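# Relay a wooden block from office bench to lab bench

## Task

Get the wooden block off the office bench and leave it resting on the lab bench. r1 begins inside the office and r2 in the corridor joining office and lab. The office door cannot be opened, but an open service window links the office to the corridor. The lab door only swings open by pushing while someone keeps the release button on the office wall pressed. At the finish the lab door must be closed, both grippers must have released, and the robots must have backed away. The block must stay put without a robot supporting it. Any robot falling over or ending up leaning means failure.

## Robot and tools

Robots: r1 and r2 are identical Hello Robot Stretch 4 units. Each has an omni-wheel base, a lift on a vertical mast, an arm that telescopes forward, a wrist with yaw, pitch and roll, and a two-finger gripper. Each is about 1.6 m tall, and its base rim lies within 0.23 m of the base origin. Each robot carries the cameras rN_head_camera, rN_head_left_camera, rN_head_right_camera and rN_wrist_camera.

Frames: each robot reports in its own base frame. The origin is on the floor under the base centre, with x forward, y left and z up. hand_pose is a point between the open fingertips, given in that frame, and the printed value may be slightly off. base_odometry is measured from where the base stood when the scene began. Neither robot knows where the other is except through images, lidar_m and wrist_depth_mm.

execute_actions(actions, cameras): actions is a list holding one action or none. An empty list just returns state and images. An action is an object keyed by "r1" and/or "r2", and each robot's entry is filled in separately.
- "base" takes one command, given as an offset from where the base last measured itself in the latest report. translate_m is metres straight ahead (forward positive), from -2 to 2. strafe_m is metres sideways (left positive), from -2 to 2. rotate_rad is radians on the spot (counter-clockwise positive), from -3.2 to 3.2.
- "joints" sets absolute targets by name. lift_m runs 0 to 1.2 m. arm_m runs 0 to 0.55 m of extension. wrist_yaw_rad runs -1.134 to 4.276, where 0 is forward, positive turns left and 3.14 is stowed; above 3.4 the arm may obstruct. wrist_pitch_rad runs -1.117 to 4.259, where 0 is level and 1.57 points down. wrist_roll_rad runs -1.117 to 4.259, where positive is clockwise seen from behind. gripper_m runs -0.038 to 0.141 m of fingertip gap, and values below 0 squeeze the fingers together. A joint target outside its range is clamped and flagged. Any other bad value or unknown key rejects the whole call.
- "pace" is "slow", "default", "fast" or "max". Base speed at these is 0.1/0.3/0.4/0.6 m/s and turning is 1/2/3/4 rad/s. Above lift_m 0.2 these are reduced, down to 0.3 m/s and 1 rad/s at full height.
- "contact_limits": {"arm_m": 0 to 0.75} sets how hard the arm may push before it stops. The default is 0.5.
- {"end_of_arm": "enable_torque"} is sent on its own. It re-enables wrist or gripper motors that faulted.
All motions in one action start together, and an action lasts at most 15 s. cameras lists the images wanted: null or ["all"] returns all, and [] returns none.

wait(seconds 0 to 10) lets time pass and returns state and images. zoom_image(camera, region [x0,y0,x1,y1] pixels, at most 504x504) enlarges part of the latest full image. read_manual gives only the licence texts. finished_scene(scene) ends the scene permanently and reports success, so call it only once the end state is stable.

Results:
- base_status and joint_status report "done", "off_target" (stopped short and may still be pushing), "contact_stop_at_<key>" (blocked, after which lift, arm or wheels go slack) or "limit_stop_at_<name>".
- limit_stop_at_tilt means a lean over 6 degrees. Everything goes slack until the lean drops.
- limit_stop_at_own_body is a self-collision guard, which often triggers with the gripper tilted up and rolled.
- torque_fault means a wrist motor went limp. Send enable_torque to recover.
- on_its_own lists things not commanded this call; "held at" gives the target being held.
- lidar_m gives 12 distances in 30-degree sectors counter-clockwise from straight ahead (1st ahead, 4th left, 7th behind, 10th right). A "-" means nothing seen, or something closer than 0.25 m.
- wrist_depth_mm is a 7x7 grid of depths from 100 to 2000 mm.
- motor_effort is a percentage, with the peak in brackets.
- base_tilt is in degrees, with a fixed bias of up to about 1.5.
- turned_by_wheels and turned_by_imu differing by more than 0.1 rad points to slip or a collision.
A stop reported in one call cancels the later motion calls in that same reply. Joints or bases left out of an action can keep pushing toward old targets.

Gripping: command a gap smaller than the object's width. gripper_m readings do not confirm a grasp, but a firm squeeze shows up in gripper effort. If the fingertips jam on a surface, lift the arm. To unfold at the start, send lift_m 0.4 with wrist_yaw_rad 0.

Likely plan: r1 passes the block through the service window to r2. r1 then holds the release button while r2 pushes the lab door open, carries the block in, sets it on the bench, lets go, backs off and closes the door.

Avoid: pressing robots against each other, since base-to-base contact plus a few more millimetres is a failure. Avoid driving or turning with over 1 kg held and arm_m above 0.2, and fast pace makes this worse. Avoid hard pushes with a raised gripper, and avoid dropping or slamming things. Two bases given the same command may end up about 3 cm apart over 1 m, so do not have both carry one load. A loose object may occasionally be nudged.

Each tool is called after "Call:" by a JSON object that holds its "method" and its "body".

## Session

Call:
{"method": "execute_actions", "body": {"actions": []}}

Scene clock: 0.00 s.
r1.base_odometry: x=+0.000 y=+0.000 heading=+0.000 (m, m, rad; r1's odometry frame)
r1.turned_by_wheels: +0.000 (rad since the last result)
r1.turned_by_imu: +0.000 (rad since the last result)
r1.base_tilt: forward=+0.8 right=-0.2 (deg)
r1.lidar_m: 1.07 1.00 1.17 1.41 1.41 1.44 1.74 3.13 1.07 0.76 1.02 2.11
r1.base_status: not commanded
r1.joint_positions: lift_m=+0.298 arm_m=+0.002 wrist_yaw_rad=+3.065 wrist_pitch_rad=+0.016 wrist_roll_rad=+0.014 gripper_m=+0.057
r1.joint_status: not commanded
r1.motor_effort: lift_m=+18 arm_m=-1 wrist_yaw_rad=+1 wrist_pitch_rad=-6 wrist_roll_rad=+0 gripper_m=-2 wheel_0=+0 wheel_1=+0 wheel_2=+0 (%)
r1.hand_pose: x=-0.1077 y=+0.1093 z=+0.4712 quat_wxyz=(+0.039, -0.008, +0.007, +0.999) (m; r1's base frame)
r1.wrist_depth_mm: 141 143 - - 1708 1336 1160 / - 141 - - 1618 1366 1160 / 105 139 247 - 1618 1336 1160 / 112 140 296 - 1576 1336 1160 / 138 - - - 1576 1336 1160 / - - 209 1863 195 1336 1160 / 1281 1336 1160 150 1160 1138 1138
r2.base_odometry: x=+0.000 y=+0.000 heading=+0.000 (m, m, rad; r2's odometry frame)
r2.turned_by_wheels: +0.000 (rad since the last result)
r2.turned_by_imu: +0.000 (rad since the last result)
r2.base_tilt: forward=-0.1 right=+0.2 (deg)
r2.lidar_m: 0.81 0.87 1.05 0.99 1.06 0.89 0.86 0.92 1.18 2.84 1.17 0.86
r2.base_status: not commanded
r2.joint_positions: lift_m=+0.141 arm_m=+0.003 wrist_yaw_rad=+3.129 wrist_pitch_rad=+0.004 wrist_roll_rad=-0.005 gripper_m=+0.057
r2.joint_status: not commanded
r2.motor_effort: lift_m=+21 arm_m=+0 wrist_yaw_rad=+0 wrist_pitch_rad=-6 wrist_roll_rad=+0 gripper_m=-2 wheel_0=+0 wheel_1=+0 wheel_2=+0 (%)
r2.hand_pose: x=-0.1139 y=+0.0912 z=+0.3182 quat_wxyz=(+0.006, -0.002, -0.002, +1.000) (m; r2's base frame)
r2.wrist_depth_mm: 131 134 976 976 1008 904 946 / 105 133 991 991 1008 917 917 / 108 134 274 991 991 931 917 / 125 144 1008 991 1008 931 946 / 891 991 991 991 991 946 960 / 904 991 190 1008 193 931 917 / 878 759 854 134 809 741 768
pictures: r1_head_camera, r1_head_left_camera, r1_head_right_camera, r1_wrist_camera, r2_head_camera, r2_head_left_camera, r2_head_right_camera, r2_wrist_camera
camera_calibration (this result's frames):
r1_wrist_camera: T_world_to_cam=[[0.0602809, 0.997824, -0.0267172, -0.0839969], [-0.0334116, -0.0247338, -0.999136, 0.540128], [-0.997622, 0.0611214, 0.0318479, 0.0963493], [0, 0, 0, 1]] pos_world=[0.11923, 0.0912845, 0.534348]
r2_wrist_camera: T_world_to_cam=[[0.0392621, 0.997807, -0.0532867, -0.0720542], [0.00472835, -0.0535127, -0.998556, 0.381592], [-0.999218, 0.0389534, -0.006819, 0.104912], [0, 0, 0, 1]] pos_world=[0.105855, 0.0882295, 0.377917]
Images, in order (width x height): r1_head_camera 420x560, r1_head_left_camera 420x672, r1_head_right_camera 420x672, r1_wrist_camera 616x392, r2_head_camera 420x560, r2_head_left_camera 420x672, r2_head_right_camera 420x672, r2_wrist_camera 616x392.

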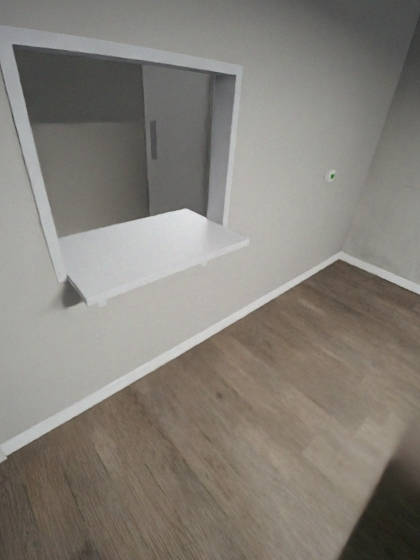

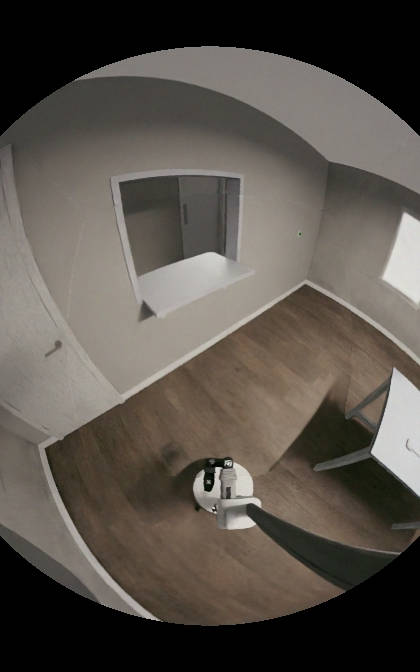

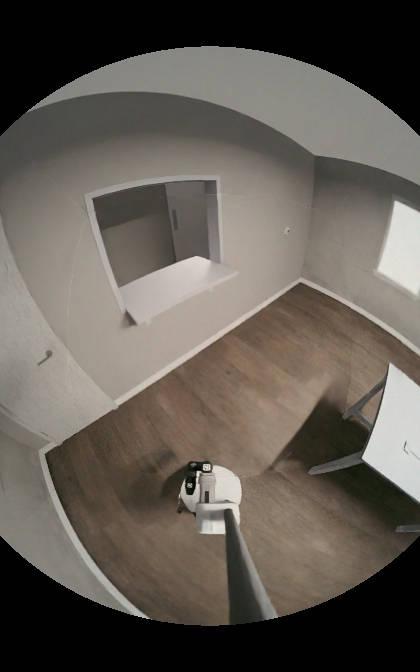

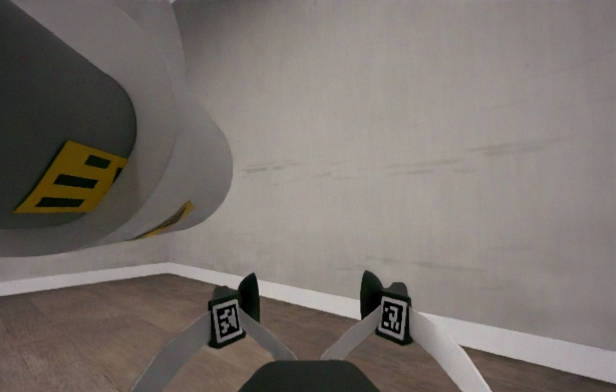

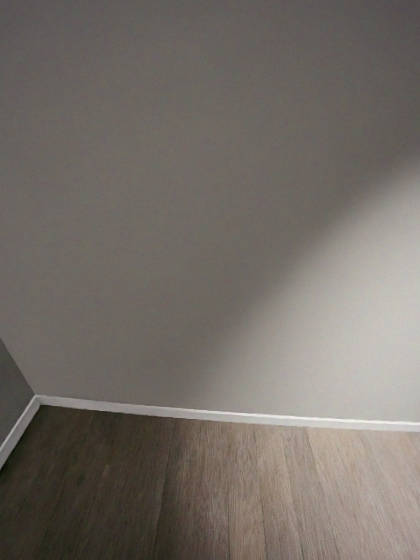

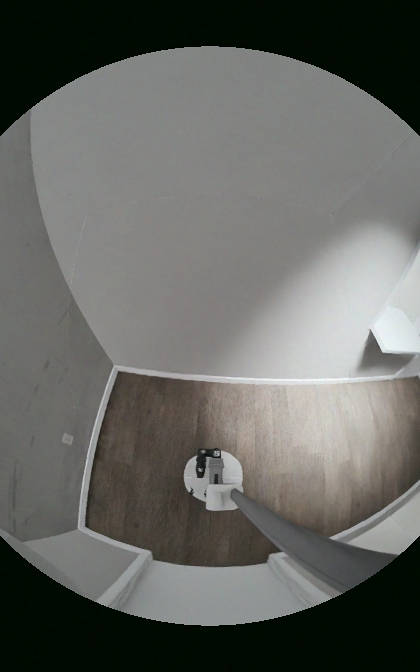

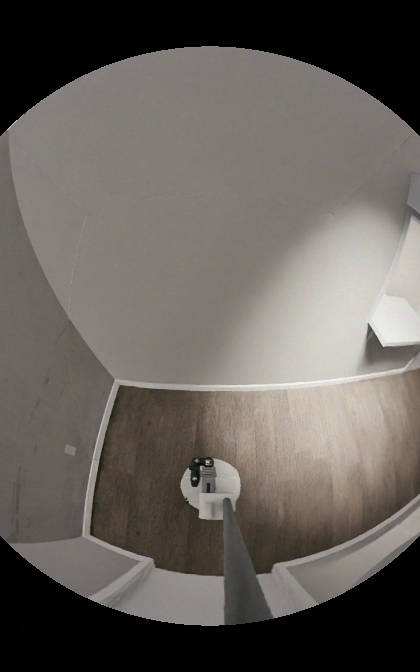

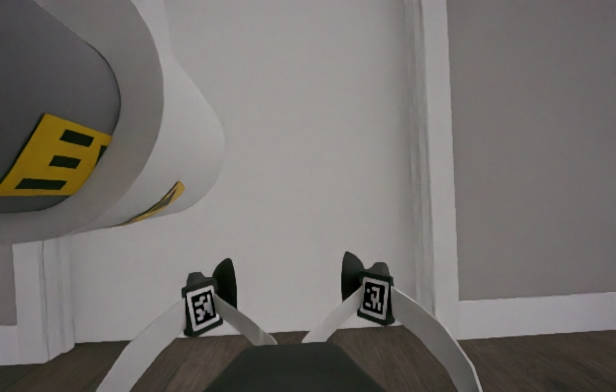

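Call:
{"method": "execute_actions", "body": {"actions": [{"r1":{"base":{"rotate_rad":-1.4},"joints":{"lift_m":0.78,"wrist_yaw_rad":0,"wrist_pitch_rad":0.4,"gripper_m":0.14},"pace":"fast"},"r2":{"base":{"strafe_m":-0.7},"joints":{"lift_m":0.9,"wrist_yaw_rad":0,"wrist_pitch_rad":0.4,"gripper_m":0.14},"pace":"max"}}], "cameras": ["r1_head_camera","r2_head_camera","r1_wrist_camera"]}}

Scene clock: 2.90 s.
r1.base_odometry: x=+0.000 y=+0.000 heading=-1.400 (m, m, rad; r1's odometry frame)
r1.turned_by_wheels: -1.400 (rad since the last result)
r1.turned_by_imu: -1.389 (rad since the last result)
r1.base_tilt: forward=+0.8 right=-0.1 (deg)
r1.lidar_m: 0.76 3.33 1.38 1.01 1.11 1.19 1.49 1.41 1.49 2.01 3.12 0.85
r1.base_status: done
r1.joint_positions: lift_m=+0.780 arm_m=+0.002 wrist_yaw_rad=+0.001 wrist_pitch_rad=+0.402 wrist_roll_rad=+0.014 gripper_m=+0.140
r1.joint_status: all done
r1.motor_effort: lift_m=+21(23) arm_m=-1(1) wrist_yaw_rad=-1(4) wrist_pitch_rad=-3(5) wrist_roll_rad=+2(1) gripper_m=+2(2) wheel_0=+2(11) wheel_1=+0(12) wheel_2=-2(9) (%)
r1.hand_pose: x=+0.4387 y=-0.0873 z=+0.8451 quat_wxyz=(+0.980, +0.007, +0.200, -0.001) (m; r1's base frame)
r1.wrist_depth_mm: - - - - - - - / - - - - - - - / - - - 1098 1025 1025 1025 / - - - 640 668 768 - / - - - 634 1756 1863 1921 / 1576 1430 1308 1366 1499 210 1499 / 1255 1205 1255 148 1229 1205 1205
r2.base_odometry: x=+0.000 y=-0.700 heading=+0.000 (m, m, rad; r2's odometry frame)
r2.turned_by_wheels: +0.000 (rad since the last result)
r2.turned_by_imu: +0.000 (rad since the last result)
r2.base_tilt: forward=-0.2 right=+0.1 (deg)
r2.lidar_m: 0.78 0.84 1.20 1.71 1.25 0.84 0.79 0.85 1.20 2.59 0.80 0.73
r2.base_status: done
r2.joint_positions: lift_m=+0.900 arm_m=+0.003 wrist_yaw_rad=+0.000 wrist_pitch_rad=+0.402 wrist_roll_rad=-0.005 gripper_m=+0.140
r2.joint_status: all done
r2.motor_effort: lift_m=+23(27) arm_m=+0(0) wrist_yaw_rad=+0(10) wrist_pitch_rad=-5(5) wrist_roll_rad=+0(0) gripper_m=+0(0) wheel_0=-1(17) wheel_1=+2(15) wheel_2=+0(0) (%)
r2.hand_pose: x=+0.4389 y=-0.0873 z=+0.9652 quat_wxyz=(+0.980, -0.002, +0.200, +0.001) (m; r2's base frame)
r2.wrist_depth_mm: 512 521 525 530 535 535 - / 549 544 554 559 559 564 - / 574 585 591 591 597 603 661 / 615 621 621 621 640 640 517 / 654 668 683 676 676 676 707 / 707 195 699 715 707 732 750 / 759 750 768 133 788 788 809
pictures: r1_head_camera, r1_wrist_camera, r2_head_camera
camera_calibration (this result's frames):
r1_wrist_camera: T_world_to_cam=[[0.0058129, -0.999503, -0.0309886, -0.0575917], [-0.347033, 0.0270469, -0.937463, 1.01707], [0.937835, 0.0162035, -0.346704, 0.10847], [0, 0, 0, 1]] pos_world=[0.251567, -0.0868293, 0.98929]
Images, in order (width x height): r1_head_camera 420x560, r1_wrist_camera 616x392, r2_head_camera 420x560.

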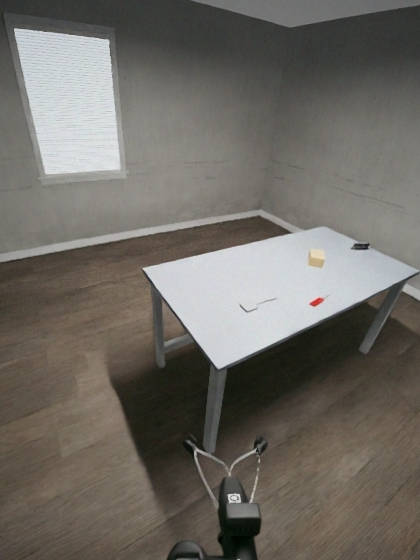

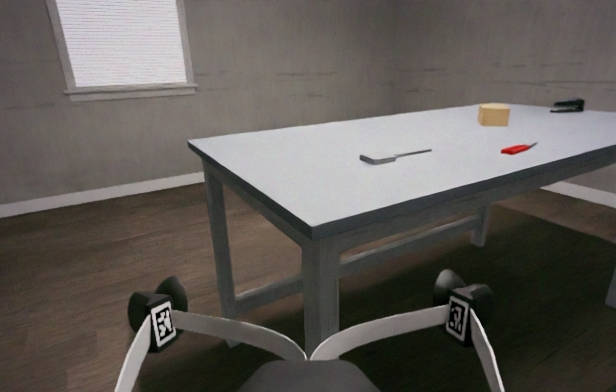

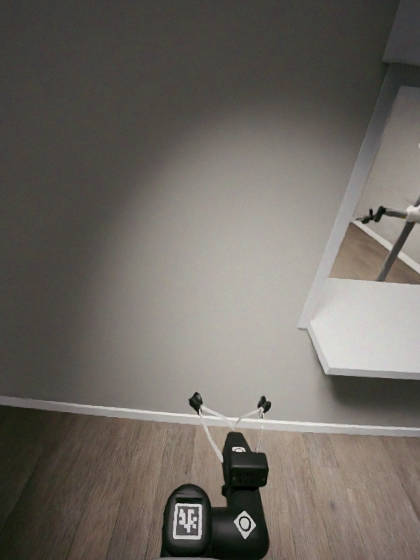

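Call:
{"method": "execute_actions", "body": {"actions": [{"r1":{"base":{"rotate_rad":0.55},"pace":"max"}}], "cameras": []}}

Call:
{"method": "execute_actions", "body": {"actions": [{"r1":{"base":{"strafe_m":-1.28},"pace":"max"},"r2":{"base":{"strafe_m":-0.75},"pace":"max"}}], "cameras": ["r1_head_camera","r2_head_camera","r1_wrist_camera"]}}

Scene clock: 4.63 s.
r1.base_odometry: x=+0.000 y=+0.000 heading=-0.851 (m, m, rad; r1's odometry frame)
r1.turned_by_wheels: +0.549 (rad since the last result)
r1.turned_by_imu: +0.546 (rad since the last result)
r1.base_tilt: forward=+0.9 right=-0.1 (deg)
r1.lidar_m: 3.32 1.34 1.01 1.18 1.17 1.48 1.41 1.50 2.06 3.14 0.83 0.76
r1.base_status: done
r1.joint_positions: lift_m=+0.780 arm_m=+0.002 wrist_yaw_rad=+0.000 wrist_pitch_rad=+0.402 wrist_roll_rad=+0.014 gripper_m=+0.140
r1.joint_status: not commanded
r1.motor_effort: lift_m=+21(21) arm_m=-1(1) wrist_yaw_rad=+0(0) wrist_pitch_rad=-4(3) wrist_roll_rad=+0(2) gripper_m=+1(1) wheel_0=-4(9) wheel_1=-1(7) wheel_2=-1(9) (%)
r1.hand_pose: x=+0.4387 y=-0.0874 z=+0.8451 quat_wxyz=(+0.980, +0.007, +0.200, -0.001) (m; r1's base frame)
r1.wrist_depth_mm: 1661 - - - - - - / 1618 - - - - - - / 1661 - - - - 1025 1008 / 1618 - - - - 1042 609 / 1661 - - - 1921 1808 574 / 1537 1430 1499 1537 1537 210 1397 / 1308 1229 1229 148 1229 1205 1229
r2.base_odometry: x=+0.000 y=-0.700 heading=+0.000 (m, m, rad; r2's odometry frame)
r2.turned_by_wheels: +0.000 (rad since the last result)
r2.turned_by_imu: +0.000 (rad since the last result)
r2.base_tilt: forward=-0.2 right=+0.1 (deg)
r2.lidar_m: 0.77 0.85 1.23 1.71 1.23 0.85 0.81 0.85 1.25 2.60 0.80 0.71
r2.base_status: not commanded
r2.joint_positions: lift_m=+0.900 arm_m=+0.003 wrist_yaw_rad=+0.000 wrist_pitch_rad=+0.402 wrist_roll_rad=-0.005 gripper_m=+0.140
r2.joint_status: not commanded
r2.motor_effort: lift_m=+23(23) arm_m=+0(0) wrist_yaw_rad=+0(1) wrist_pitch_rad=-5(5) wrist_roll_rad=+0(1) gripper_m=-2(2) wheel_0=-1(1) wheel_1=+2(2) wheel_2=+0(0) (%)
r2.hand_pose: x=+0.4389 y=-0.0873 z=+0.9652 quat_wxyz=(+0.980, -0.002, +0.200, +0.001) (m; r2's base frame)
r2.wrist_depth_mm: 517 521 525 530 530 535 - / 544 549 554 559 559 569 - / 574 585 591 597 603 597 661 / 615 621 627 627 634 640 512 / 661 668 668 676 676 676 699 / 707 195 691 715 723 741 741 / 750 759 768 133 798 798 798
pictures: none
No camera images: the call's "cameras" was empty. Leave "cameras" out to get every camera's image.

Scene clock: 8.97 s.
r1.base_odometry: x=-0.962 y=-0.844 heading=-0.850 (m, m, rad; r1's odometry frame)
r1.turned_by_wheels: +0.000 (rad since the last result)
r1.turned_by_imu: +0.002 (rad since the last result)
r1.base_tilt: forward=+0.8 right=+0.0 (deg)
r1.lidar_m: 0.55 0.58 0.83 2.28 2.03 1.50 1.43 1.50 1.91 1.86 0.79 0.57
r1.base_status: done
r1.joint_positions: lift_m=+0.780 arm_m=+0.002 wrist_yaw_rad=+0.000 wrist_pitch_rad=+0.402 wrist_roll_rad=+0.014 gripper_m=+0.140
r1.joint_status: not commanded
r1.motor_effort: lift_m=+21(21) arm_m=-1(1) wrist_yaw_rad=+0(1) wrist_pitch_rad=-3(4) wrist_roll_rad=+1(1) gripper_m=+1(2) wheel_0=+3(15) wheel_1=+3(13) wheel_2=+0(1) (%)
r1.hand_pose: x=+0.4387 y=-0.0874 z=+0.8451 quat_wxyz=(+0.980, +0.007, +0.200, -0.001) (m; r1's base frame)
r1.wrist_depth_mm: - - - - - - - / - - - - - - - / - - - - 1078 1008 - / 668 654 640 634 634 609 603 / 473 455 455 449 442 442 433 / 399 373 373 384 366 210 373 / 1255 1229 1255 148 1229 1182 1229
r2.base_odometry: x=+0.000 y=-1.450 heading=+0.000 (m, m, rad; r2's odometry frame)
r2.turned_by_wheels: +0.000 (rad since the last result)
r2.turned_by_imu: +0.000 (rad since the last result)
r2.base_tilt: forward=-0.2 right=+0.1 (deg)
r2.lidar_m: 0.54 0.55 1.17 2.47 1.22 0.86 0.85 0.90 1.31 2.19 0.77 0.54
r2.base_status: done
r2.joint_positions: lift_m=+0.900 arm_m=+0.003 wrist_yaw_rad=+0.000 wrist_pitch_rad=+0.402 wrist_roll_rad=-0.005 gripper_m=+0.140
r2.joint_status: not commanded
r2.motor_effort: lift_m=+23(23) arm_m=+0(0) wrist_yaw_rad=-1(0) wrist_pitch_rad=-5(5) wrist_roll_rad=+0(0) gripper_m=+0(1) wheel_0=+0(8) wheel_1=+0(13) wheel_2=+0(1) (%)
r2.hand_pose: x=+0.4389 y=-0.0874 z=+0.9652 quat_wxyz=(+0.980, -0.002, +0.200, +0.001) (m; r2's base frame)
r2.wrist_depth_mm: - - - - - - - / 627 - - - - - - / 603 723 707 691 683 676 647 / 484 477 469 466 462 452 452 / 370 375 370 375 373 375 377 / 661 195 654 668 668 691 699 / 707 715 715 133 741 741 759
pictures: r1_head_camera, r1_wrist_camera, r2_head_camera
camera_calibration (this result's frames):
r1_wrist_camera: T_world_to_cam=[[0.0054674, -0.999505, -0.0309887, -0.0575316], [-0.347024, 0.0271669, -0.937463, 1.01708], [0.93784, 0.0158793, -0.346704, 0.10847], [0, 0, 0, 1]] pos_world=[0.251538, -0.0868564, 0.989298]
Images, in order (width x height): r1_head_camera 420x560, r1_wrist_camera 616x392, r2_head_camera 420x560.

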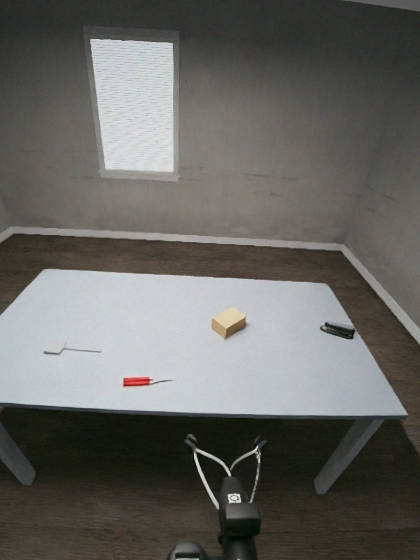

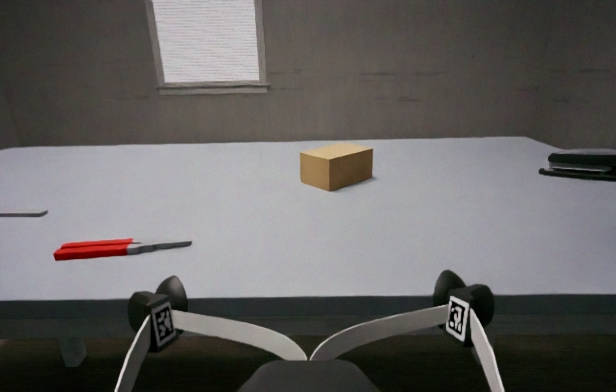

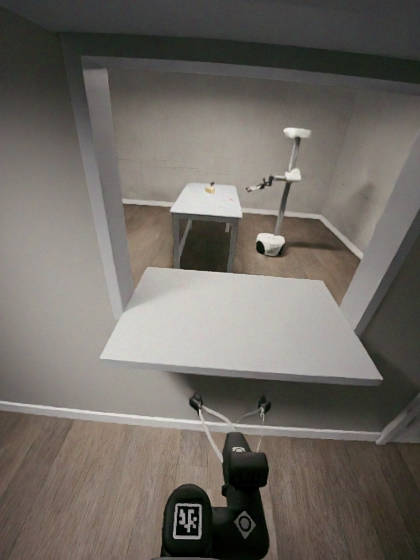

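Call:
{"method": "execute_actions", "body": {"actions": [{"r1":{"base":{"strafe_m":0.12},"joints":{"lift_m":0.82,"wrist_yaw_rad":-0.75,"arm_m":0.2},"pace":"max"}}], "cameras": []}}

Call:
{"method": "execute_actions", "body": {"actions": [{"r1":{"base":{"translate_m":0.15},"joints":{"arm_m":0.475},"pace":"max"}}], "cameras": ["r1_head_camera","r1_wrist_camera"]}}

Scene clock: 10.77 s.
r1.base_odometry: x=-0.872 y=-0.765 heading=-0.850 (m, m, rad; r1's odometry frame)
r1.turned_by_wheels: +0.000 (rad since the last result)
r1.turned_by_imu: +0.001 (rad since the last result)
r1.base_tilt: forward=+0.9 right=-0.1 (deg)
r1.lidar_m: 0.55 0.60 0.82 2.15 2.03 1.50 1.42 1.50 2.04 1.96 0.80 0.59
r1.base_status: done
r1.joint_positions: lift_m=+0.820 arm_m=+0.199 wrist_yaw_rad=-0.750 wrist_pitch_rad=+0.402 wrist_roll_rad=+0.014 gripper_m=+0.140
r1.joint_status: all done
r1.motor_effort: lift_m=+19(23) arm_m=+4(4) wrist_yaw_rad=+0(0) wrist_pitch_rad=-4(3) wrist_roll_rad=+2(1) gripper_m=+1(2) wheel_0=-3(14) wheel_1=+1(15) wheel_2=+0(0) (%)
r1.hand_pose: x=+0.5049 y=-0.2449 z=+0.8852 quat_wxyz=(+0.911, +0.080, +0.183, -0.360) (m; r1's base frame)
r1.wrist_depth_mm: - - - - - 1661 1464 / - - - - - 1708 1430 / - - - - - 1808 1576 / 788 707 768 750 741 1708 1537 / 549 504 530 530 525 621 1576 / 421 384 415 410 415 210 1537 / 343 329 334 148 1308 788 1281
r2.base_odometry: x=+0.000 y=-1.450 heading=+0.000 (m, m, rad; r2's odometry frame)
r2.turned_by_wheels: +0.000 (rad since the last result)
r2.turned_by_imu: +0.000 (rad since the last result)
r2.base_tilt: forward=-0.1 right=+0.2 (deg)
r2.lidar_m: 0.52 0.57 1.17 2.45 1.17 0.86 0.83 0.89 1.31 2.21 0.76 0.55
r2.base_status: not commanded
r2.joint_positions: lift_m=+0.900 arm_m=+0.003 wrist_yaw_rad=+0.000 wrist_pitch_rad=+0.402 wrist_roll_rad=-0.005 gripper_m=+0.140
r2.joint_status: not commanded
r2.motor_effort: lift_m=+23(22) arm_m=+0(0) wrist_yaw_rad=+0(1) wrist_pitch_rad=-5(5) wrist_roll_rad=+0(0) gripper_m=+0(1) wheel_0=+0(0) wheel_1=+0(1) wheel_2=+0(0) (%)
r2.hand_pose: x=+0.4389 y=-0.0874 z=+0.9652 quat_wxyz=(+0.980, -0.002, +0.200, +0.001) (m; r2's base frame)
r2.wrist_depth_mm: - - - - - - - / 621 - - - - - - / 603 723 707 691 683 676 647 / 484 477 466 466 459 455 452 / 370 375 373 375 373 375 379 / 661 195 654 668 668 691 699 / 715 715 723 133 732 750 768
pictures: none
No camera images: the call's "cameras" was empty. Leave "cameras" out to get every camera's image.

Scene clock: 12.37 s.
r1.base_odometry: x=-0.773 y=-0.878 heading=-0.850 (m, m, rad; r1's odometry frame)
r1.turned_by_wheels: +0.001 (rad since the last result)
r1.turned_by_imu: +0.001 (rad since the last result)
r1.base_tilt: forward=+1.0 right=-0.1 (deg)
r1.lidar_m: 0.40 0.43 0.59 2.12 2.21 1.66 1.59 1.66 2.05 1.99 0.57 0.42
r1.base_status: done
r1.joint_positions: lift_m=+0.820 arm_m=+0.474 wrist_yaw_rad=-0.750 wrist_pitch_rad=+0.402 wrist_roll_rad=+0.014 gripper_m=+0.140
r1.joint_status: all done
r1.motor_effort: lift_m=+19(19) arm_m=+4(5) wrist_yaw_rad=+0(0) wrist_pitch_rad=-4(5) wrist_roll_rad=+1(0) gripper_m=+1(3) wheel_0=+5(9) wheel_1=+2(9) wheel_2=+0(12) (%)
r1.hand_pose: x=+0.7799 y=-0.2449 z=+0.8852 quat_wxyz=(+0.911, +0.080, +0.183, -0.360) (m; r1's base frame)
r1.wrist_depth_mm: 1921 - - - - 1618 1464 / - - - - - 1708 1499 / - - - - - 1808 1537 / - - - 820 723 1708 1537 / - - 535 530 525 521 508 / 421 384 413 317 404 210 399 / 343 325 338 148 330 319 327
r2.base_odometry: x=+0.000 y=-1.450 heading=+0.000 (m, m, rad; r2's odometry frame)
r2.turned_by_wheels: +0.000 (rad since the last result)
r2.turned_by_imu: +0.000 (rad since the last result)
r2.base_tilt: forward=-0.2 right=+0.2 (deg)
r2.lidar_m: 0.55 0.56 1.16 2.44 1.19 0.85 0.84 0.90 1.29 2.22 0.75 0.58
r2.base_status: not commanded
r2.joint_positions: lift_m=+0.900 arm_m=+0.003 wrist_yaw_rad=+0.000 wrist_pitch_rad=+0.402 wrist_roll_rad=-0.005 gripper_m=+0.140
r2.joint_status: not commanded
r2.motor_effort: lift_m=+22(22) arm_m=+0(0) wrist_yaw_rad=+0(1) wrist_pitch_rad=-5(6) wrist_roll_rad=+1(0) gripper_m=+0(1) wheel_0=+0(0) wheel_1=+0(0) wheel_2=+0(0) (%)
r2.hand_pose: x=+0.4389 y=-0.0874 z=+0.9652 quat_wxyz=(+0.980, -0.002, +0.200, +0.001) (m; r2's base frame)
r2.wrist_depth_mm: - - - - - - - / 621 - - - - - - / 609 723 707 699 683 668 654 / 484 477 473 462 455 455 452 / 368 373 370 373 375 375 382 / 661 195 654 668 661 683 699 / 723 715 707 133 741 759 759
pictures: r1_head_camera, r1_wrist_camera
camera_calibration (this result's frames):
r1_wrist_camera: T_world_to_cam=[[-0.677122, -0.735218, -0.0309875, 0.381508], [-0.235578, 0.256472, -0.937404, 1.14653], [0.697143, -0.627437, -0.346864, -0.164816], [0, 0, 0, 1]] pos_world=[0.643324, -0.116971, 1.02941]
Images, in order (width x height): r1_head_camera 420x560, r1_wrist_camera 616x392.

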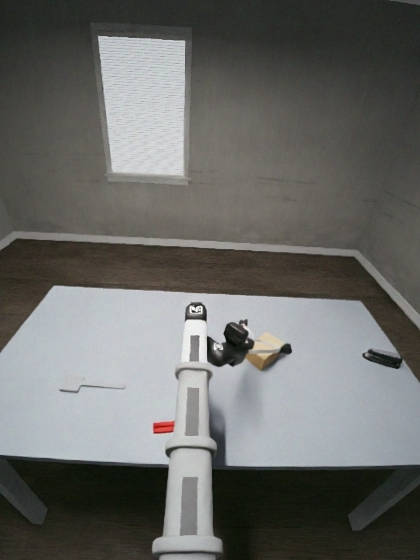

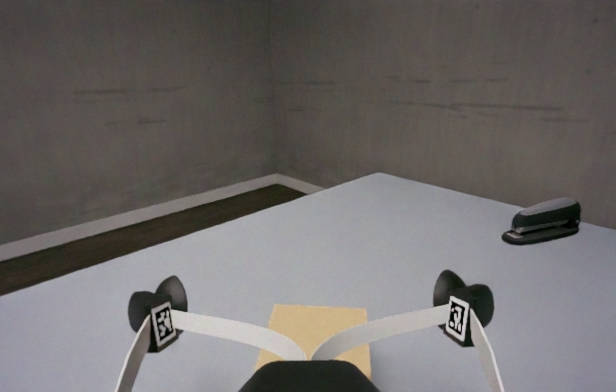

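Call:
{"method": "execute_actions", "body": {"actions": [{"r1":{"joints":{"lift_m":0.732,"wrist_yaw_rad":-0.78,"arm_m":0.48}}}], "cameras": ["r1_wrist_camera"]}}

Call:
{"method": "execute_actions", "body": {"actions": [{"r1":{"joints":{"gripper_m":0.02}}}], "cameras": ["r1_wrist_camera"]}}

Scene clock: 14.10 s.
r1.base_odometry: x=-0.773 y=-0.878 heading=-0.850 (m, m, rad; r1's odometry frame)
r1.turned_by_wheels: +0.000 (rad since the last result)
r1.turned_by_imu: +0.001 (rad since the last result)
r1.base_tilt: forward=+0.8 right=+0.0 (deg)
r1.lidar_m: 0.40 0.43 0.60 2.12 2.25 1.66 1.58 1.67 2.05 1.98 0.57 0.43
r1.base_status: not commanded
r1.joint_positions: lift_m=+0.732 arm_m=+0.479 wrist_yaw_rad=-0.780 wrist_pitch_rad=+0.402 wrist_roll_rad=+0.014 gripper_m=+0.140
r1.joint_status: all done
r1.motor_effort: lift_m=+15(18) arm_m=+5(5) wrist_yaw_rad=+0(0) wrist_pitch_rad=-4(4) wrist_roll_rad=+1(0) gripper_m=+2(1) wheel_0=+5(5) wheel_1=+2(2) wheel_2=+0(0) (%)
r1.hand_pose: x=+0.7775 y=-0.2488 z=+0.7976 quat_wxyz=(+0.906, +0.082, +0.182, -0.374) (m; r1's base frame)
r1.wrist_depth_mm: 1921 - - - - 1661 1430 / - - - - - 1661 1499 / - - - - 1921 1708 1430 / - 512 504 500 484 480 473 / 364 359 338 229 345 345 342 / 279 255 187 178 194 210 265 / 226 216 200 148 213 211 218
r2.base_odometry: x=+0.000 y=-1.450 heading=+0.000 (m, m, rad; r2's odometry frame)
r2.turned_by_wheels: +0.000 (rad since the last result)
r2.turned_by_imu: +0.000 (rad since the last result)
r2.base_tilt: forward=-0.2 right=+0.1 (deg)
r2.lidar_m: 0.53 0.58 1.18 2.44 1.16 0.87 0.86 0.91 1.29 2.19 0.73 0.57
r2.base_status: not commanded
r2.joint_positions: lift_m=+0.900 arm_m=+0.003 wrist_yaw_rad=+0.000 wrist_pitch_rad=+0.402 wrist_roll_rad=-0.005 gripper_m=+0.140
r2.joint_status: not commanded
r2.motor_effort: lift_m=+22(22) arm_m=+0(0) wrist_yaw_rad=+0(0) wrist_pitch_rad=-5(5) wrist_roll_rad=+0(0) gripper_m=+0(0) wheel_0=+0(0) wheel_1=+0(0) wheel_2=+0(1) (%)
r2.hand_pose: x=+0.4389 y=-0.0874 z=+0.9652 quat_wxyz=(+0.980, -0.002, +0.200, +0.001) (m; r2's base frame)
r2.wrist_depth_mm: - - - - - - - / 627 - - - - - - / 603 723 715 683 683 668 647 / 484 477 469 466 459 449 449 / 370 373 373 375 370 375 379 / 661 194 661 668 676 683 699 / 707 715 715 133 732 750 759
pictures: r1_wrist_camera
camera_calibration (this result's frames):
r1_wrist_camera: T_world_to_cam=[[-0.698823, -0.714623, -0.0309873, 0.39625], [-0.227796, 0.263407, -0.937404, 1.06051], [0.678053, -0.64802, -0.346863, -0.186242], [0, 0, 0, 1]] pos_world=[0.64477, -0.116864, 0.941803]
Images, in order (width x height): r1_wrist_camera 616x392.

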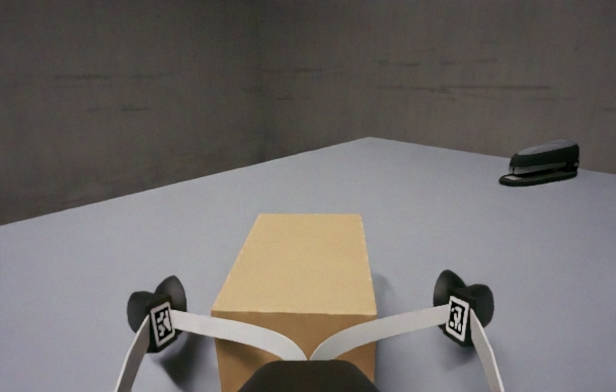

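Scene clock: 16.27 s.
r1.base_odometry: x=-0.773 y=-0.878 heading=-0.850 (m, m, rad; r1's odometry frame)
r1.turned_by_wheels: +0.000 (rad since the last result)
r1.turned_by_imu: +0.001 (rad since the last result)
r1.base_tilt: forward=+0.8 right=-0.2 (deg)
r1.lidar_m: 0.41 0.44 0.61 2.13 2.22 1.66 1.59 1.66 2.06 1.97 0.59 0.43
r1.base_status: not commanded
r1.joint_positions: lift_m=+0.732 arm_m=+0.479 wrist_yaw_rad=-0.780 wrist_pitch_rad=+0.404 wrist_roll_rad=+0.014 gripper_m=+0.021
r1.joint_status: all done
r1.motor_effort: lift_m=+15(15) arm_m=+4(5) wrist_yaw_rad=+2(2) wrist_pitch_rad=-11(11) wrist_roll_rad=+2(1) gripper_m=-23(23) wheel_0=+5(5) wheel_1=+2(2) wheel_2=+0(0) (%)
r1.hand_pose: x=+0.7772 y=-0.2486 z=+0.7969 quat_wxyz=(+0.906, +0.083, +0.183, -0.374) (m; r1's base frame)
r1.wrist_depth_mm: 1863 - - - - 1661 1430 / - - - - - 1756 1537 / - - - - 809 1661 1430 / - 500 496 484 484 469 462 / 357 355 332 216 324 340 336 / 278 273 176 166 176 264 264 / 225 163 176 168 191 202 216
r2.base_odometry: x=+0.000 y=-1.450 heading=+0.000 (m, m, rad; r2's odometry frame)
r2.turned_by_wheels: +0.000 (rad since the last result)
r2.turned_by_imu: +0.000 (rad since the last result)
r2.base_tilt: forward=-0.2 right=+0.1 (deg)
r2.lidar_m: 0.51 0.58 1.17 2.44 1.21 0.88 0.84 0.90 1.31 2.20 0.75 0.53
r2.base_status: not commanded
r2.joint_positions: lift_m=+0.900 arm_m=+0.003 wrist_yaw_rad=+0.000 wrist_pitch_rad=+0.402 wrist_roll_rad=-0.005 gripper_m=+0.140
r2.joint_status: not commanded
r2.motor_effort: lift_m=+23(23) arm_m=+0(0) wrist_yaw_rad=+0(0) wrist_pitch_rad=-5(5) wrist_roll_rad=+0(0) gripper_m=+1(1) wheel_0=+0(0) wheel_1=+0(0) wheel_2=+0(0) (%)
r2.hand_pose: x=+0.4389 y=-0.0874 z=+0.9652 quat_wxyz=(+0.980, -0.002, +0.200, +0.001) (m; r2's base frame)
r2.wrist_depth_mm: - - - - - - - / 627 - - - - - - / 609 723 699 691 683 676 647 / 484 477 469 466 459 452 452 / 370 373 373 375 373 375 377 / 676 195 661 668 668 683 699 / 715 715 707 133 750 750 750
pictures: r1_wrist_camera
camera_calibration (this result's frames):
r1_wrist_camera: T_world_to_cam=[[-0.699036, -0.714414, -0.0309998, 0.396403], [-0.229322, 0.265026, -0.936575, 1.06071], [0.677318, -0.647591, -0.349093, -0.183752], [0, 0, 0, 1]] pos_world=[0.644803, -0.116915, 0.941576]
Images, in order (width x height): r1_wrist_camera 616x392.

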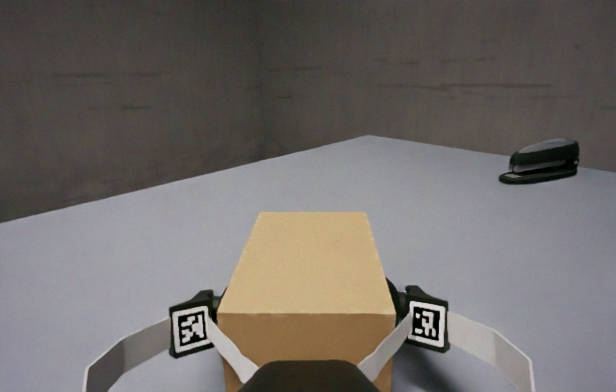

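Call:
{"method": "execute_actions", "body": {"actions": [{"r1":{"base":{"strafe_m":1.5},"joints":{"lift_m":0.95,"arm_m":0.005,"wrist_yaw_rad":0},"pace":"fast"}}], "cameras": []}}

Call:
{"method": "execute_actions", "body": {"actions": [{"r1":{"base":{"translate_m":0.6},"pace":"max"}}], "cameras": []}}

Call:
{"method": "execute_actions", "body": {"actions": [{"r1":{"base":{"rotate_rad":1.56},"pace":"max"}}], "cameras": ["r1_wrist_camera","r1_head_right_camera","r2_wrist_camera"]}}

Scene clock: 21.73 s.
r1.base_odometry: x=+0.354 y=+0.112 heading=-0.850 (m, m, rad; r1's odometry frame)
r1.turned_by_wheels: +0.000 (rad since the last result)
r1.turned_by_imu: +0.004 (rad since the last result)
r1.base_tilt: forward=+0.8 right=+0.0 (deg)
r1.lidar_m: 0.49 0.86 0.64 0.63 0.89 1.18 1.54 1.64 2.28 1.71 0.92 1.15
r1.base_status: done
r1.joint_positions: lift_m=+0.950 arm_m=+0.006 wrist_yaw_rad=+0.000 wrist_pitch_rad=+0.405 wrist_roll_rad=+0.014 gripper_m=+0.021
r1.joint_status: all done
r1.motor_effort: lift_m=+21(23) arm_m=-5(6) wrist_yaw_rad=+1(7) wrist_pitch_rad=-12(12) wrist_roll_rad=+1(1) gripper_m=-21(25) wheel_0=-1(15) wheel_1=-2(13) wheel_2=+0(1) (%)
r1.hand_pose: x=+0.4419 y=-0.0874 z=+1.0142 quat_wxyz=(+0.980, +0.007, +0.201, -0.001) (m; r1's base frame)
r1.wrist_depth_mm: 1229 1808 - - - - - / 1229 1756 - - - - - / 1229 1756 - - - - - / 1205 1708 - - - - - / 1205 1808 - 216 - - - / 1160 1661 177 166 177 1708 1576 / 1229 163 176 167 768 1308 1366
r2.base_odometry: x=+0.000 y=-1.450 heading=+0.000 (m, m, rad; r2's odometry frame)
r2.turned_by_wheels: +0.000 (rad since the last result)
r2.turned_by_imu: -0.001 (rad since the last result)
r2.base_tilt: forward=-0.1 right=+0.1 (deg)
r2.lidar_m: 0.54 0.58 1.18 2.45 1.18 0.88 0.84 0.90 1.29 2.21 0.74 0.56
r2.base_status: not commanded
r2.joint_positions: lift_m=+0.900 arm_m=+0.003 wrist_yaw_rad=+0.000 wrist_pitch_rad=+0.402 wrist_roll_rad=-0.005 gripper_m=+0.140
r2.joint_status: not commanded
r2.motor_effort: lift_m=+22(23) arm_m=+0(0) wrist_yaw_rad=+1(1) wrist_pitch_rad=-5(5) wrist_roll_rad=+0(0) gripper_m=+1(0) wheel_0=+0(0) wheel_1=+0(1) wheel_2=+0(0) (%)
r2.hand_pose: x=+0.4389 y=-0.0874 z=+0.9652 quat_wxyz=(+0.980, -0.002, +0.200, +0.001) (m; r2's base frame)
r2.wrist_depth_mm: - - - - - - - / 627 - - - - - - / 603 723 699 699 676 676 647 / 480 473 466 462 459 459 449 / 368 373 373 375 373 375 382 / 668 195 661 668 661 683 707 / 707 715 715 133 741 741 750
pictures: none
No camera images: the call's "cameras" was empty. Leave "cameras" out to get every camera's image.

Scene clock: 24.80 s.
r1.base_odometry: x=+0.750 y=-0.338 heading=-0.850 (m, m, rad; r1's odometry frame)
r1.turned_by_wheels: +0.000 (rad since the last result)
r1.turned_by_imu: +0.000 (rad since the last result)
r1.base_tilt: forward=+1.0 right=-0.1 (deg)
r1.lidar_m: 0.49 1.19 0.62 0.60 0.63 1.23 2.16 2.26 3.17 0.80 0.84 2.66
r1.base_status: done
r1.joint_positions: lift_m=+0.950 arm_m=+0.006 wrist_yaw_rad=+0.000 wrist_pitch_rad=+0.405 wrist_roll_rad=+0.014 gripper_m=+0.021
r1.joint_status: not commanded
r1.motor_effort: lift_m=+21(22) arm_m=-5(5) wrist_yaw_rad=+2(1) wrist_pitch_rad=-12(12) wrist_roll_rad=+1(2) gripper_m=-22(22) wheel_0=+4(9) wheel_1=+2(8) wheel_2=-1(12) (%)
r1.hand_pose: x=+0.4418 y=-0.0874 z=+1.0142 quat_wxyz=(+0.980, +0.007, +0.201, -0.001) (m; r1's base frame)
r1.wrist_depth_mm: 1205 1808 - - - - - / 1229 1808 - - - - - / 1205 1808 - - - - - / 1229 1756 - - - - - / 1229 1708 - 216 - - - / 1229 1661 177 166 175 1756 1756 / 1205 163 178 167 768 1308 1430
r2.base_odometry: x=+0.000 y=-1.450 heading=+0.000 (m, m, rad; r2's odometry frame)
r2.turned_by_wheels: +0.000 (rad since the last result)
r2.turned_by_imu: +0.000 (rad since the last result)
r2.base_tilt: forward=-0.2 right=+0.1 (deg)
r2.lidar_m: 0.51 0.58 1.15 2.46 1.18 0.87 0.86 0.93 1.27 2.22 0.74 0.57
r2.base_status: not commanded
r2.joint_positions: lift_m=+0.900 arm_m=+0.003 wrist_yaw_rad=+0.000 wrist_pitch_rad=+0.402 wrist_roll_rad=-0.005 gripper_m=+0.140
r2.joint_status: not commanded
r2.motor_effort: lift_m=+23(23) arm_m=+0(0) wrist_yaw_rad=+1(0) wrist_pitch_rad=-6(5) wrist_roll_rad=-1(0) gripper_m=+1(0) wheel_0=+0(0) wheel_1=+0(0) wheel_2=+0(0) (%)
r2.hand_pose: x=+0.4389 y=-0.0874 z=+0.9652 quat_wxyz=(+0.980, -0.002, +0.200, +0.001) (m; r2's base frame)
r2.wrist_depth_mm: - - - - - - - / 627 - - - - - - / 609 715 707 699 683 676 647 / 480 477 477 466 459 455 452 / 368 373 370 373 373 377 377 / 661 195 661 676 668 691 699 / 715 715 723 133 741 741 759
pictures: none
No camera images: the call's "cameras" was empty. Leave "cameras" out to get every camera's image.

Scene clock: 26.97 s.
r1.base_odometry: x=+0.750 y=-0.338 heading=+0.709 (m, m, rad; r1's odometry frame)
r1.turned_by_wheels: +1.559 (rad since the last result)
r1.turned_by_imu: +1.549 (rad since the last result)
r1.base_tilt: forward=+0.9 right=+0.0 (deg)
r1.lidar_m: 0.50 0.62 1.17 2.16 2.26 3.08 0.79 0.84 2.70 2.61 1.18 0.62
r1.base_status: done
r1.joint_positions: lift_m=+0.950 arm_m=+0.006 wrist_yaw_rad=+0.000 wrist_pitch_rad=+0.405 wrist_roll_rad=+0.014 gripper_m=+0.021
r1.joint_status: not commanded
r1.motor_effort: lift_m=+21(21) arm_m=-4(4) wrist_yaw_rad=+1(0) wrist_pitch_rad=-12(12) wrist_roll_rad=+0(0) gripper_m=-25(24) wheel_0=-6(9) wheel_1=-3(7) wheel_2=-3(8) (%)
r1.hand_pose: x=+0.4418 y=-0.0873 z=+1.0142 quat_wxyz=(+0.980, +0.007, +0.201, -0.001) (m; r1's base frame)
r1.wrist_depth_mm: - - - - - - 530 / - - - - - - 554 / - - - - - - 580 / 683 699 683 676 661 654 603 / 500 492 459 216 445 469 462 / 421 421 177 167 177 413 413 / 741 163 176 167 452 707 732
r2.base_odometry: x=+0.000 y=-1.450 heading=+0.000 (m, m, rad; r2's odometry frame)
r2.turned_by_wheels: +0.000 (rad since the last result)
r2.turned_by_imu: +0.000 (rad since the last result)
r2.base_tilt: forward=-0.3 right=+0.1 (deg)
r2.lidar_m: 0.52 0.58 1.18 2.46 1.19 0.86 0.84 0.91 1.32 2.20 0.75 0.55
r2.base_status: not commanded
r2.joint_positions: lift_m=+0.900 arm_m=+0.003 wrist_yaw_rad=+0.000 wrist_pitch_rad=+0.402 wrist_roll_rad=-0.005 gripper_m=+0.140
r2.joint_status: not commanded
r2.motor_effort: lift_m=+23(22) arm_m=+0(0) wrist_yaw_rad=-1(0) wrist_pitch_rad=-6(5) wrist_roll_rad=+0(1) gripper_m=-1(1) wheel_0=+0(0) wheel_1=+1(0) wheel_2=+0(0) (%)
r2.hand_pose: x=+0.4389 y=-0.0874 z=+0.9652 quat_wxyz=(+0.980, -0.002, +0.200, +0.001) (m; r2's base frame)
r2.wrist_depth_mm: - - - - - - - / 621 - - - - - - / 603 723 707 691 691 661 647 / 480 477 469 466 462 455 452 / 370 373 373 373 373 379 382 / 661 195 661 654 661 691 699 / 715 707 715 133 741 750 750
pictures: r1_head_right_camera, r1_wrist_camera, r2_wrist_camera
camera_calibration (this result's frames):
r1_wrist_camera: T_world_to_cam=[[0.00547421, -0.999504, -0.0310086, -0.0522628], [-0.349918, 0.027134, -0.936387, 1.17692], [0.936764, 0.0159764, -0.349596, 0.167566], [0, 0, 0, 1]] pos_world=[0.25514, -0.0868485, 1.15901]
r2_wrist_camera: T_world_to_cam=[[-0.0447073, -0.998242, -0.0389044, -0.0325638], [-0.392382, 0.0533602, -0.918253, 1.1216], [0.918715, -0.0257873, -0.394078, 0.194997], [0, 0, 0, 1]] pos_world=[0.259493, -0.0873269, 1.10549]
Images, in order (width x height): r1_head_right_camera 420x672, r1_wrist_camera 616x392, r2_wrist_camera 616x392.

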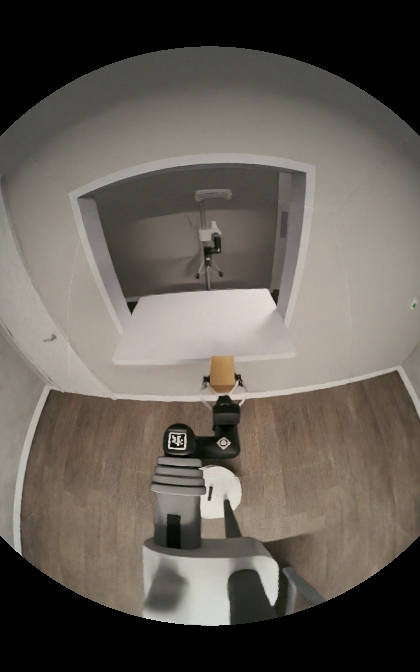

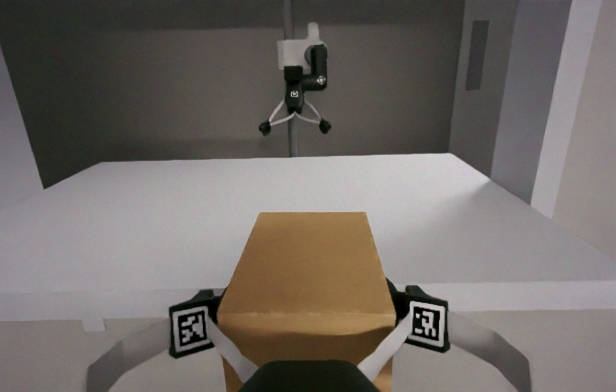

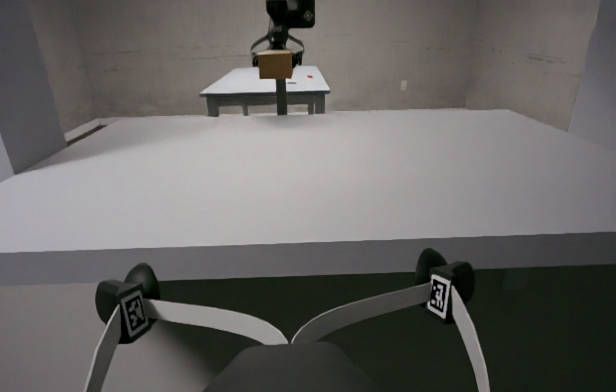

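Call:
{"method": "execute_actions", "body": {"actions": [{"r1":{"joints":{"lift_m":0.892,"arm_m":0.4},"pace":"fast"}}], "cameras": []}}

Call:
{"method": "execute_actions", "body": {"actions": [{"r1":{"joints":{"gripper_m":0.12,"lift_m":0.884}}}], "cameras": ["r2_wrist_camera"]}}

Call:
{"method": "execute_actions", "body": {"actions": [{"r1":{"joints":{"arm_m":0.01,"lift_m":0.93},"pace":"fast"},"r2":{"joints":{"arm_m":0.22,"lift_m":0.893}}}], "cameras": ["r2_head_camera","r2_wrist_camera"]}}

Scene clock: 29.33 s.
r1.base_odometry: x=+0.750 y=-0.338 heading=+0.709 (m, m, rad; r1's odometry frame)
r1.turned_by_wheels: +0.000 (rad since the last result)
r1.turned_by_imu: +0.001 (rad since the last result)
r1.base_tilt: forward=+0.8 right=-0.2 (deg)
r1.lidar_m: 0.58 0.63 1.18 2.16 2.24 3.06 0.77 0.82 2.68 2.61 1.19 0.63
r1.base_status: not commanded
r1.joint_positions: lift_m=+0.892 arm_m=+0.399 wrist_yaw_rad=+0.000 wrist_pitch_rad=+0.405 wrist_roll_rad=+0.014 gripper_m=+0.021
r1.joint_status: all done
r1.motor_effort: lift_m=+16(19) arm_m=+4(4) wrist_yaw_rad=+1(0) wrist_pitch_rad=-12(13) wrist_roll_rad=+0(1) gripper_m=-24(24) wheel_0=-6(6) wheel_1=-3(3) wheel_2=-3(2) (%)
r1.hand_pose: x=+0.8353 y=-0.0874 z=+0.9568 quat_wxyz=(+0.980, +0.007, +0.201, -0.001) (m; r1's base frame)
r1.wrist_depth_mm: 1808 1756 1756 1008 1808 1808 1808 / 1808 1863 1863 878 1863 1921 1863 / - - - 1921 - - - / 535 525 517 508 496 484 488 / 377 368 347 216 334 351 349 / 289 286 176 167 176 273 273 / 234 163 176 168 196 211 224
r2.base_odometry: x=+0.000 y=-1.450 heading=+0.000 (m, m, rad; r2's odometry frame)
r2.turned_by_wheels: +0.000 (rad since the last result)
r2.turned_by_imu: +0.000 (rad since the last result)
r2.base_tilt: forward=-0.2 right=+0.1 (deg)
r2.lidar_m: 0.54 0.57 1.20 2.46 1.19 0.87 0.83 0.90 1.30 2.20 0.73 0.56
r2.base_status: not commanded
r2.joint_positions: lift_m=+0.900 arm_m=+0.003 wrist_yaw_rad=+0.000 wrist_pitch_rad=+0.402 wrist_roll_rad=-0.005 gripper_m=+0.140
r2.joint_status: not commanded
r2.motor_effort: lift_m=+23(23) arm_m=+0(0) wrist_yaw_rad=-1(1) wrist_pitch_rad=-5(5) wrist_roll_rad=+0(0) gripper_m=-1(0) wheel_0=+0(0) wheel_1=+0(0) wheel_2=+0(0) (%)
r2.hand_pose: x=+0.4389 y=-0.0874 z=+0.9652 quat_wxyz=(+0.980, -0.002, +0.200, +0.001) (m; r2's base frame)
r2.wrist_depth_mm: - - - 831 - - - / 621 - - - - - - / 609 715 640 640 683 676 647 / 480 473 469 469 459 455 449 / 370 370 373 373 373 377 379 / 661 195 654 668 661 683 707 / 723 707 732 133 750 750 759
pictures: none
No camera images: the call's "cameras" was empty. Leave "cameras" out to get every camera's image.

Scene clock: 31.20 s.
r1.base_odometry: x=+0.750 y=-0.338 heading=+0.709 (m, m, rad; r1's odometry frame)
r1.turned_by_wheels: +0.000 (rad since the last result)
r1.turned_by_imu: +0.001 (rad since the last result)
r1.base_tilt: forward=+0.8 right=+0.0 (deg)
r1.lidar_m: 0.59 0.61 1.19 2.16 2.23 3.08 0.79 0.83 2.71 2.61 1.19 0.64
r1.base_status: not commanded
r1.joint_positions: lift_m=+0.884 arm_m=+0.399 wrist_yaw_rad=+0.000 wrist_pitch_rad=+0.403 wrist_roll_rad=+0.014 gripper_m=+0.120
r1.joint_status: all done
r1.motor_effort: lift_m=+15(16) arm_m=+4(4) wrist_yaw_rad=+1(1) wrist_pitch_rad=-5(12) wrist_roll_rad=+0(1) gripper_m=+2(25) wheel_0=-6(6) wheel_1=-3(3) wheel_2=-3(2) (%)
r1.hand_pose: x=+0.8356 y=-0.0874 z=+0.9494 quat_wxyz=(+0.980, +0.007, +0.200, -0.001) (m; r1's base frame)
r1.wrist_depth_mm: 1756 1756 1708 1025 1756 1863 1921 / 1808 1808 1863 1756 1808 1921 1921 / - - - 1983 - - - / 517 512 504 492 488 477 473 / 362 357 353 227 324 342 338 / 279 265 190 185 190 254 263 / 226 216 215 142 206 210 216
r2.base_odometry: x=+0.000 y=-1.450 heading=+0.000 (m, m, rad; r2's odometry frame)
r2.turned_by_wheels: +0.000 (rad since the last result)
r2.turned_by_imu: +0.000 (rad since the last result)
r2.base_tilt: forward=-0.2 right=+0.1 (deg)
r2.lidar_m: 0.53 0.60 1.15 2.45 1.17 0.87 0.85 0.92 1.32 2.22 0.77 0.56
r2.base_status: not commanded
r2.joint_positions: lift_m=+0.900 arm_m=+0.003 wrist_yaw_rad=+0.000 wrist_pitch_rad=+0.402 wrist_roll_rad=-0.005 gripper_m=+0.140
r2.joint_status: not commanded
r2.motor_effort: lift_m=+23(23) arm_m=+0(0) wrist_yaw_rad=+0(1) wrist_pitch_rad=-5(6) wrist_roll_rad=+0(0) gripper_m=-1(0) wheel_0=+0(0) wheel_1=+0(0) wheel_2=+0(0) (%)
r2.hand_pose: x=+0.4389 y=-0.0874 z=+0.9652 quat_wxyz=(+0.980, -0.002, +0.200, +0.001) (m; r2's base frame)
r2.wrist_depth_mm: - - - 842 - - - / 621 - - - - - - / 615 723 647 634 691 676 647 / 484 480 469 466 459 455 449 / 370 368 373 373 370 377 377 / 668 195 661 668 668 683 699 / 715 707 707 133 750 750 768
pictures: r2_wrist_camera
camera_calibration (this result's frames):
r2_wrist_camera: T_world_to_cam=[[-0.0447075, -0.998242, -0.0389045, -0.0325636], [-0.392382, 0.0533604, -0.918253, 1.1216], [0.918715, -0.0257874, -0.394078, 0.194997], [0, 0, 0, 1]] pos_world=[0.259493, -0.0873269, 1.10549]
Images, in order (width x height): r2_wrist_camera 616x392.

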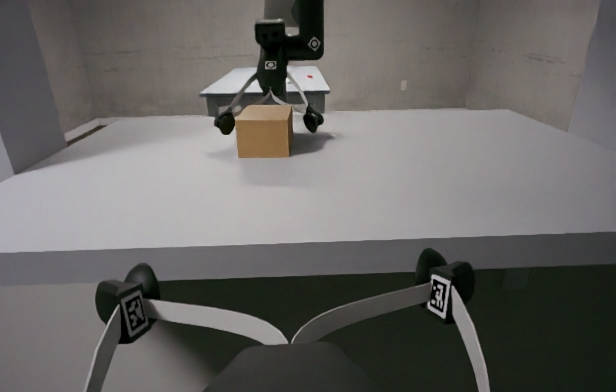

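Scene clock: 33.10 s.
r1.base_odometry: x=+0.750 y=-0.338 heading=+0.709 (m, m, rad; r1's odometry frame)
r1.turned_by_wheels: +0.000 (rad since the last result)
r1.turned_by_imu: +0.001 (rad since the last result)
r1.base_tilt: forward=+0.9 right=-0.1 (deg)
r1.lidar_m: 0.59 0.61 1.18 2.14 2.24 3.08 0.80 0.84 2.69 2.59 1.19 0.62
r1.base_status: not commanded
r1.joint_positions: lift_m=+0.930 arm_m=+0.011 wrist_yaw_rad=+0.000 wrist_pitch_rad=+0.402 wrist_roll_rad=+0.014 gripper_m=+0.120
r1.joint_status: all done
r1.motor_effort: lift_m=+21(21) arm_m=-5(4) wrist_yaw_rad=+3(0) wrist_pitch_rad=-5(6) wrist_roll_rad=+1(1) gripper_m=-1(1) wheel_0=-6(6) wheel_1=-3(3) wheel_2=-3(3) (%)
r1.hand_pose: x=+0.4471 y=-0.0875 z=+0.9950 quat_wxyz=(+0.980, +0.007, +0.200, -0.001) (m; r1's base frame)
r1.wrist_depth_mm: - - - - - - 535 / - - - - - - 539 / - - - - - - 569 / 654 647 647 574 621 603 591 / 462 455 449 442 436 436 430 / 413 407 402 691 402 402 683 / 723 715 741 143 723 723 715
r2.base_odometry: x=+0.000 y=-1.450 heading=+0.000 (m, m, rad; r2's odometry frame)
r2.turned_by_wheels: +0.000 (rad since the last result)
r2.turned_by_imu: +0.000 (rad since the last result)
r2.base_tilt: forward=-0.2 right=+0.1 (deg)
r2.lidar_m: 0.53 0.56 1.16 2.44 1.17 0.88 0.84 0.91 1.31 2.20 0.74 0.57
r2.base_status: not commanded
r2.joint_positions: lift_m=+0.893 arm_m=+0.219 wrist_yaw_rad=+0.000 wrist_pitch_rad=+0.402 wrist_roll_rad=-0.005 gripper_m=+0.140
r2.joint_status: all done
r2.motor_effort: lift_m=+17(22) arm_m=+8(12) wrist_yaw_rad=+1(1) wrist_pitch_rad=-5(5) wrist_roll_rad=+0(0) gripper_m=-1(1) wheel_0=+0(0) wheel_1=+0(0) wheel_2=+0(0) (%)
r2.hand_pose: x=+0.6550 y=-0.0874 z=+0.9586 quat_wxyz=(+0.980, -0.002, +0.200, +0.001) (m; r2's base frame)
r2.wrist_depth_mm: - - - 976 - - - / - - - - - - - / - 683 668 661 647 640 634 / 459 452 397 404 439 436 430 / 342 340 336 334 330 325 325 / 272 195 270 267 246 253 262 / 227 217 229 133 222 220 219
pictures: r2_head_camera, r2_wrist_camera
camera_calibration (this result's frames):
r2_wrist_camera: T_world_to_cam=[[-0.0448307, -0.998237, -0.0389064, -0.0231094], [-0.392334, 0.0534094, -0.918271, 1.20035], [0.91873, -0.0259024, -0.394036, -0.0061452], [0, 0, 0, 1]] pos_world=[0.475547, -0.0873377, 1.09893]
Images, in order (width x height): r2_head_camera 420x560, r2_wrist_camera 616x392.

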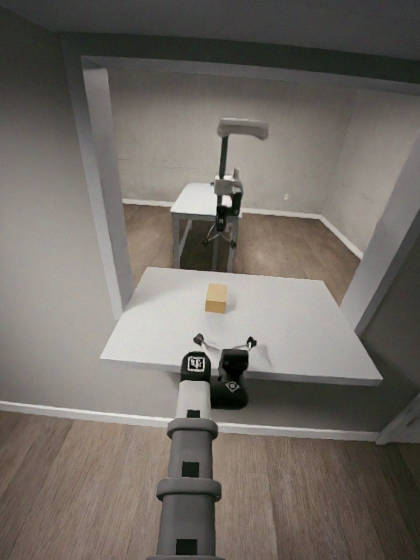

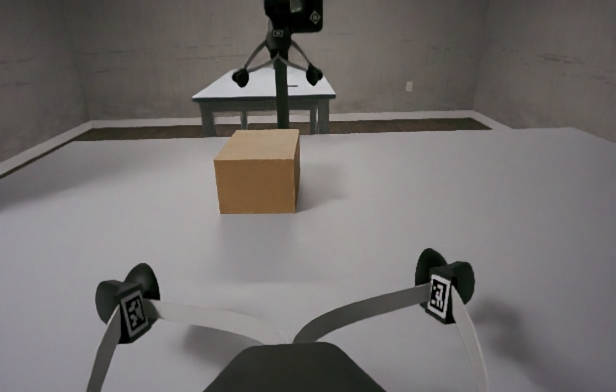

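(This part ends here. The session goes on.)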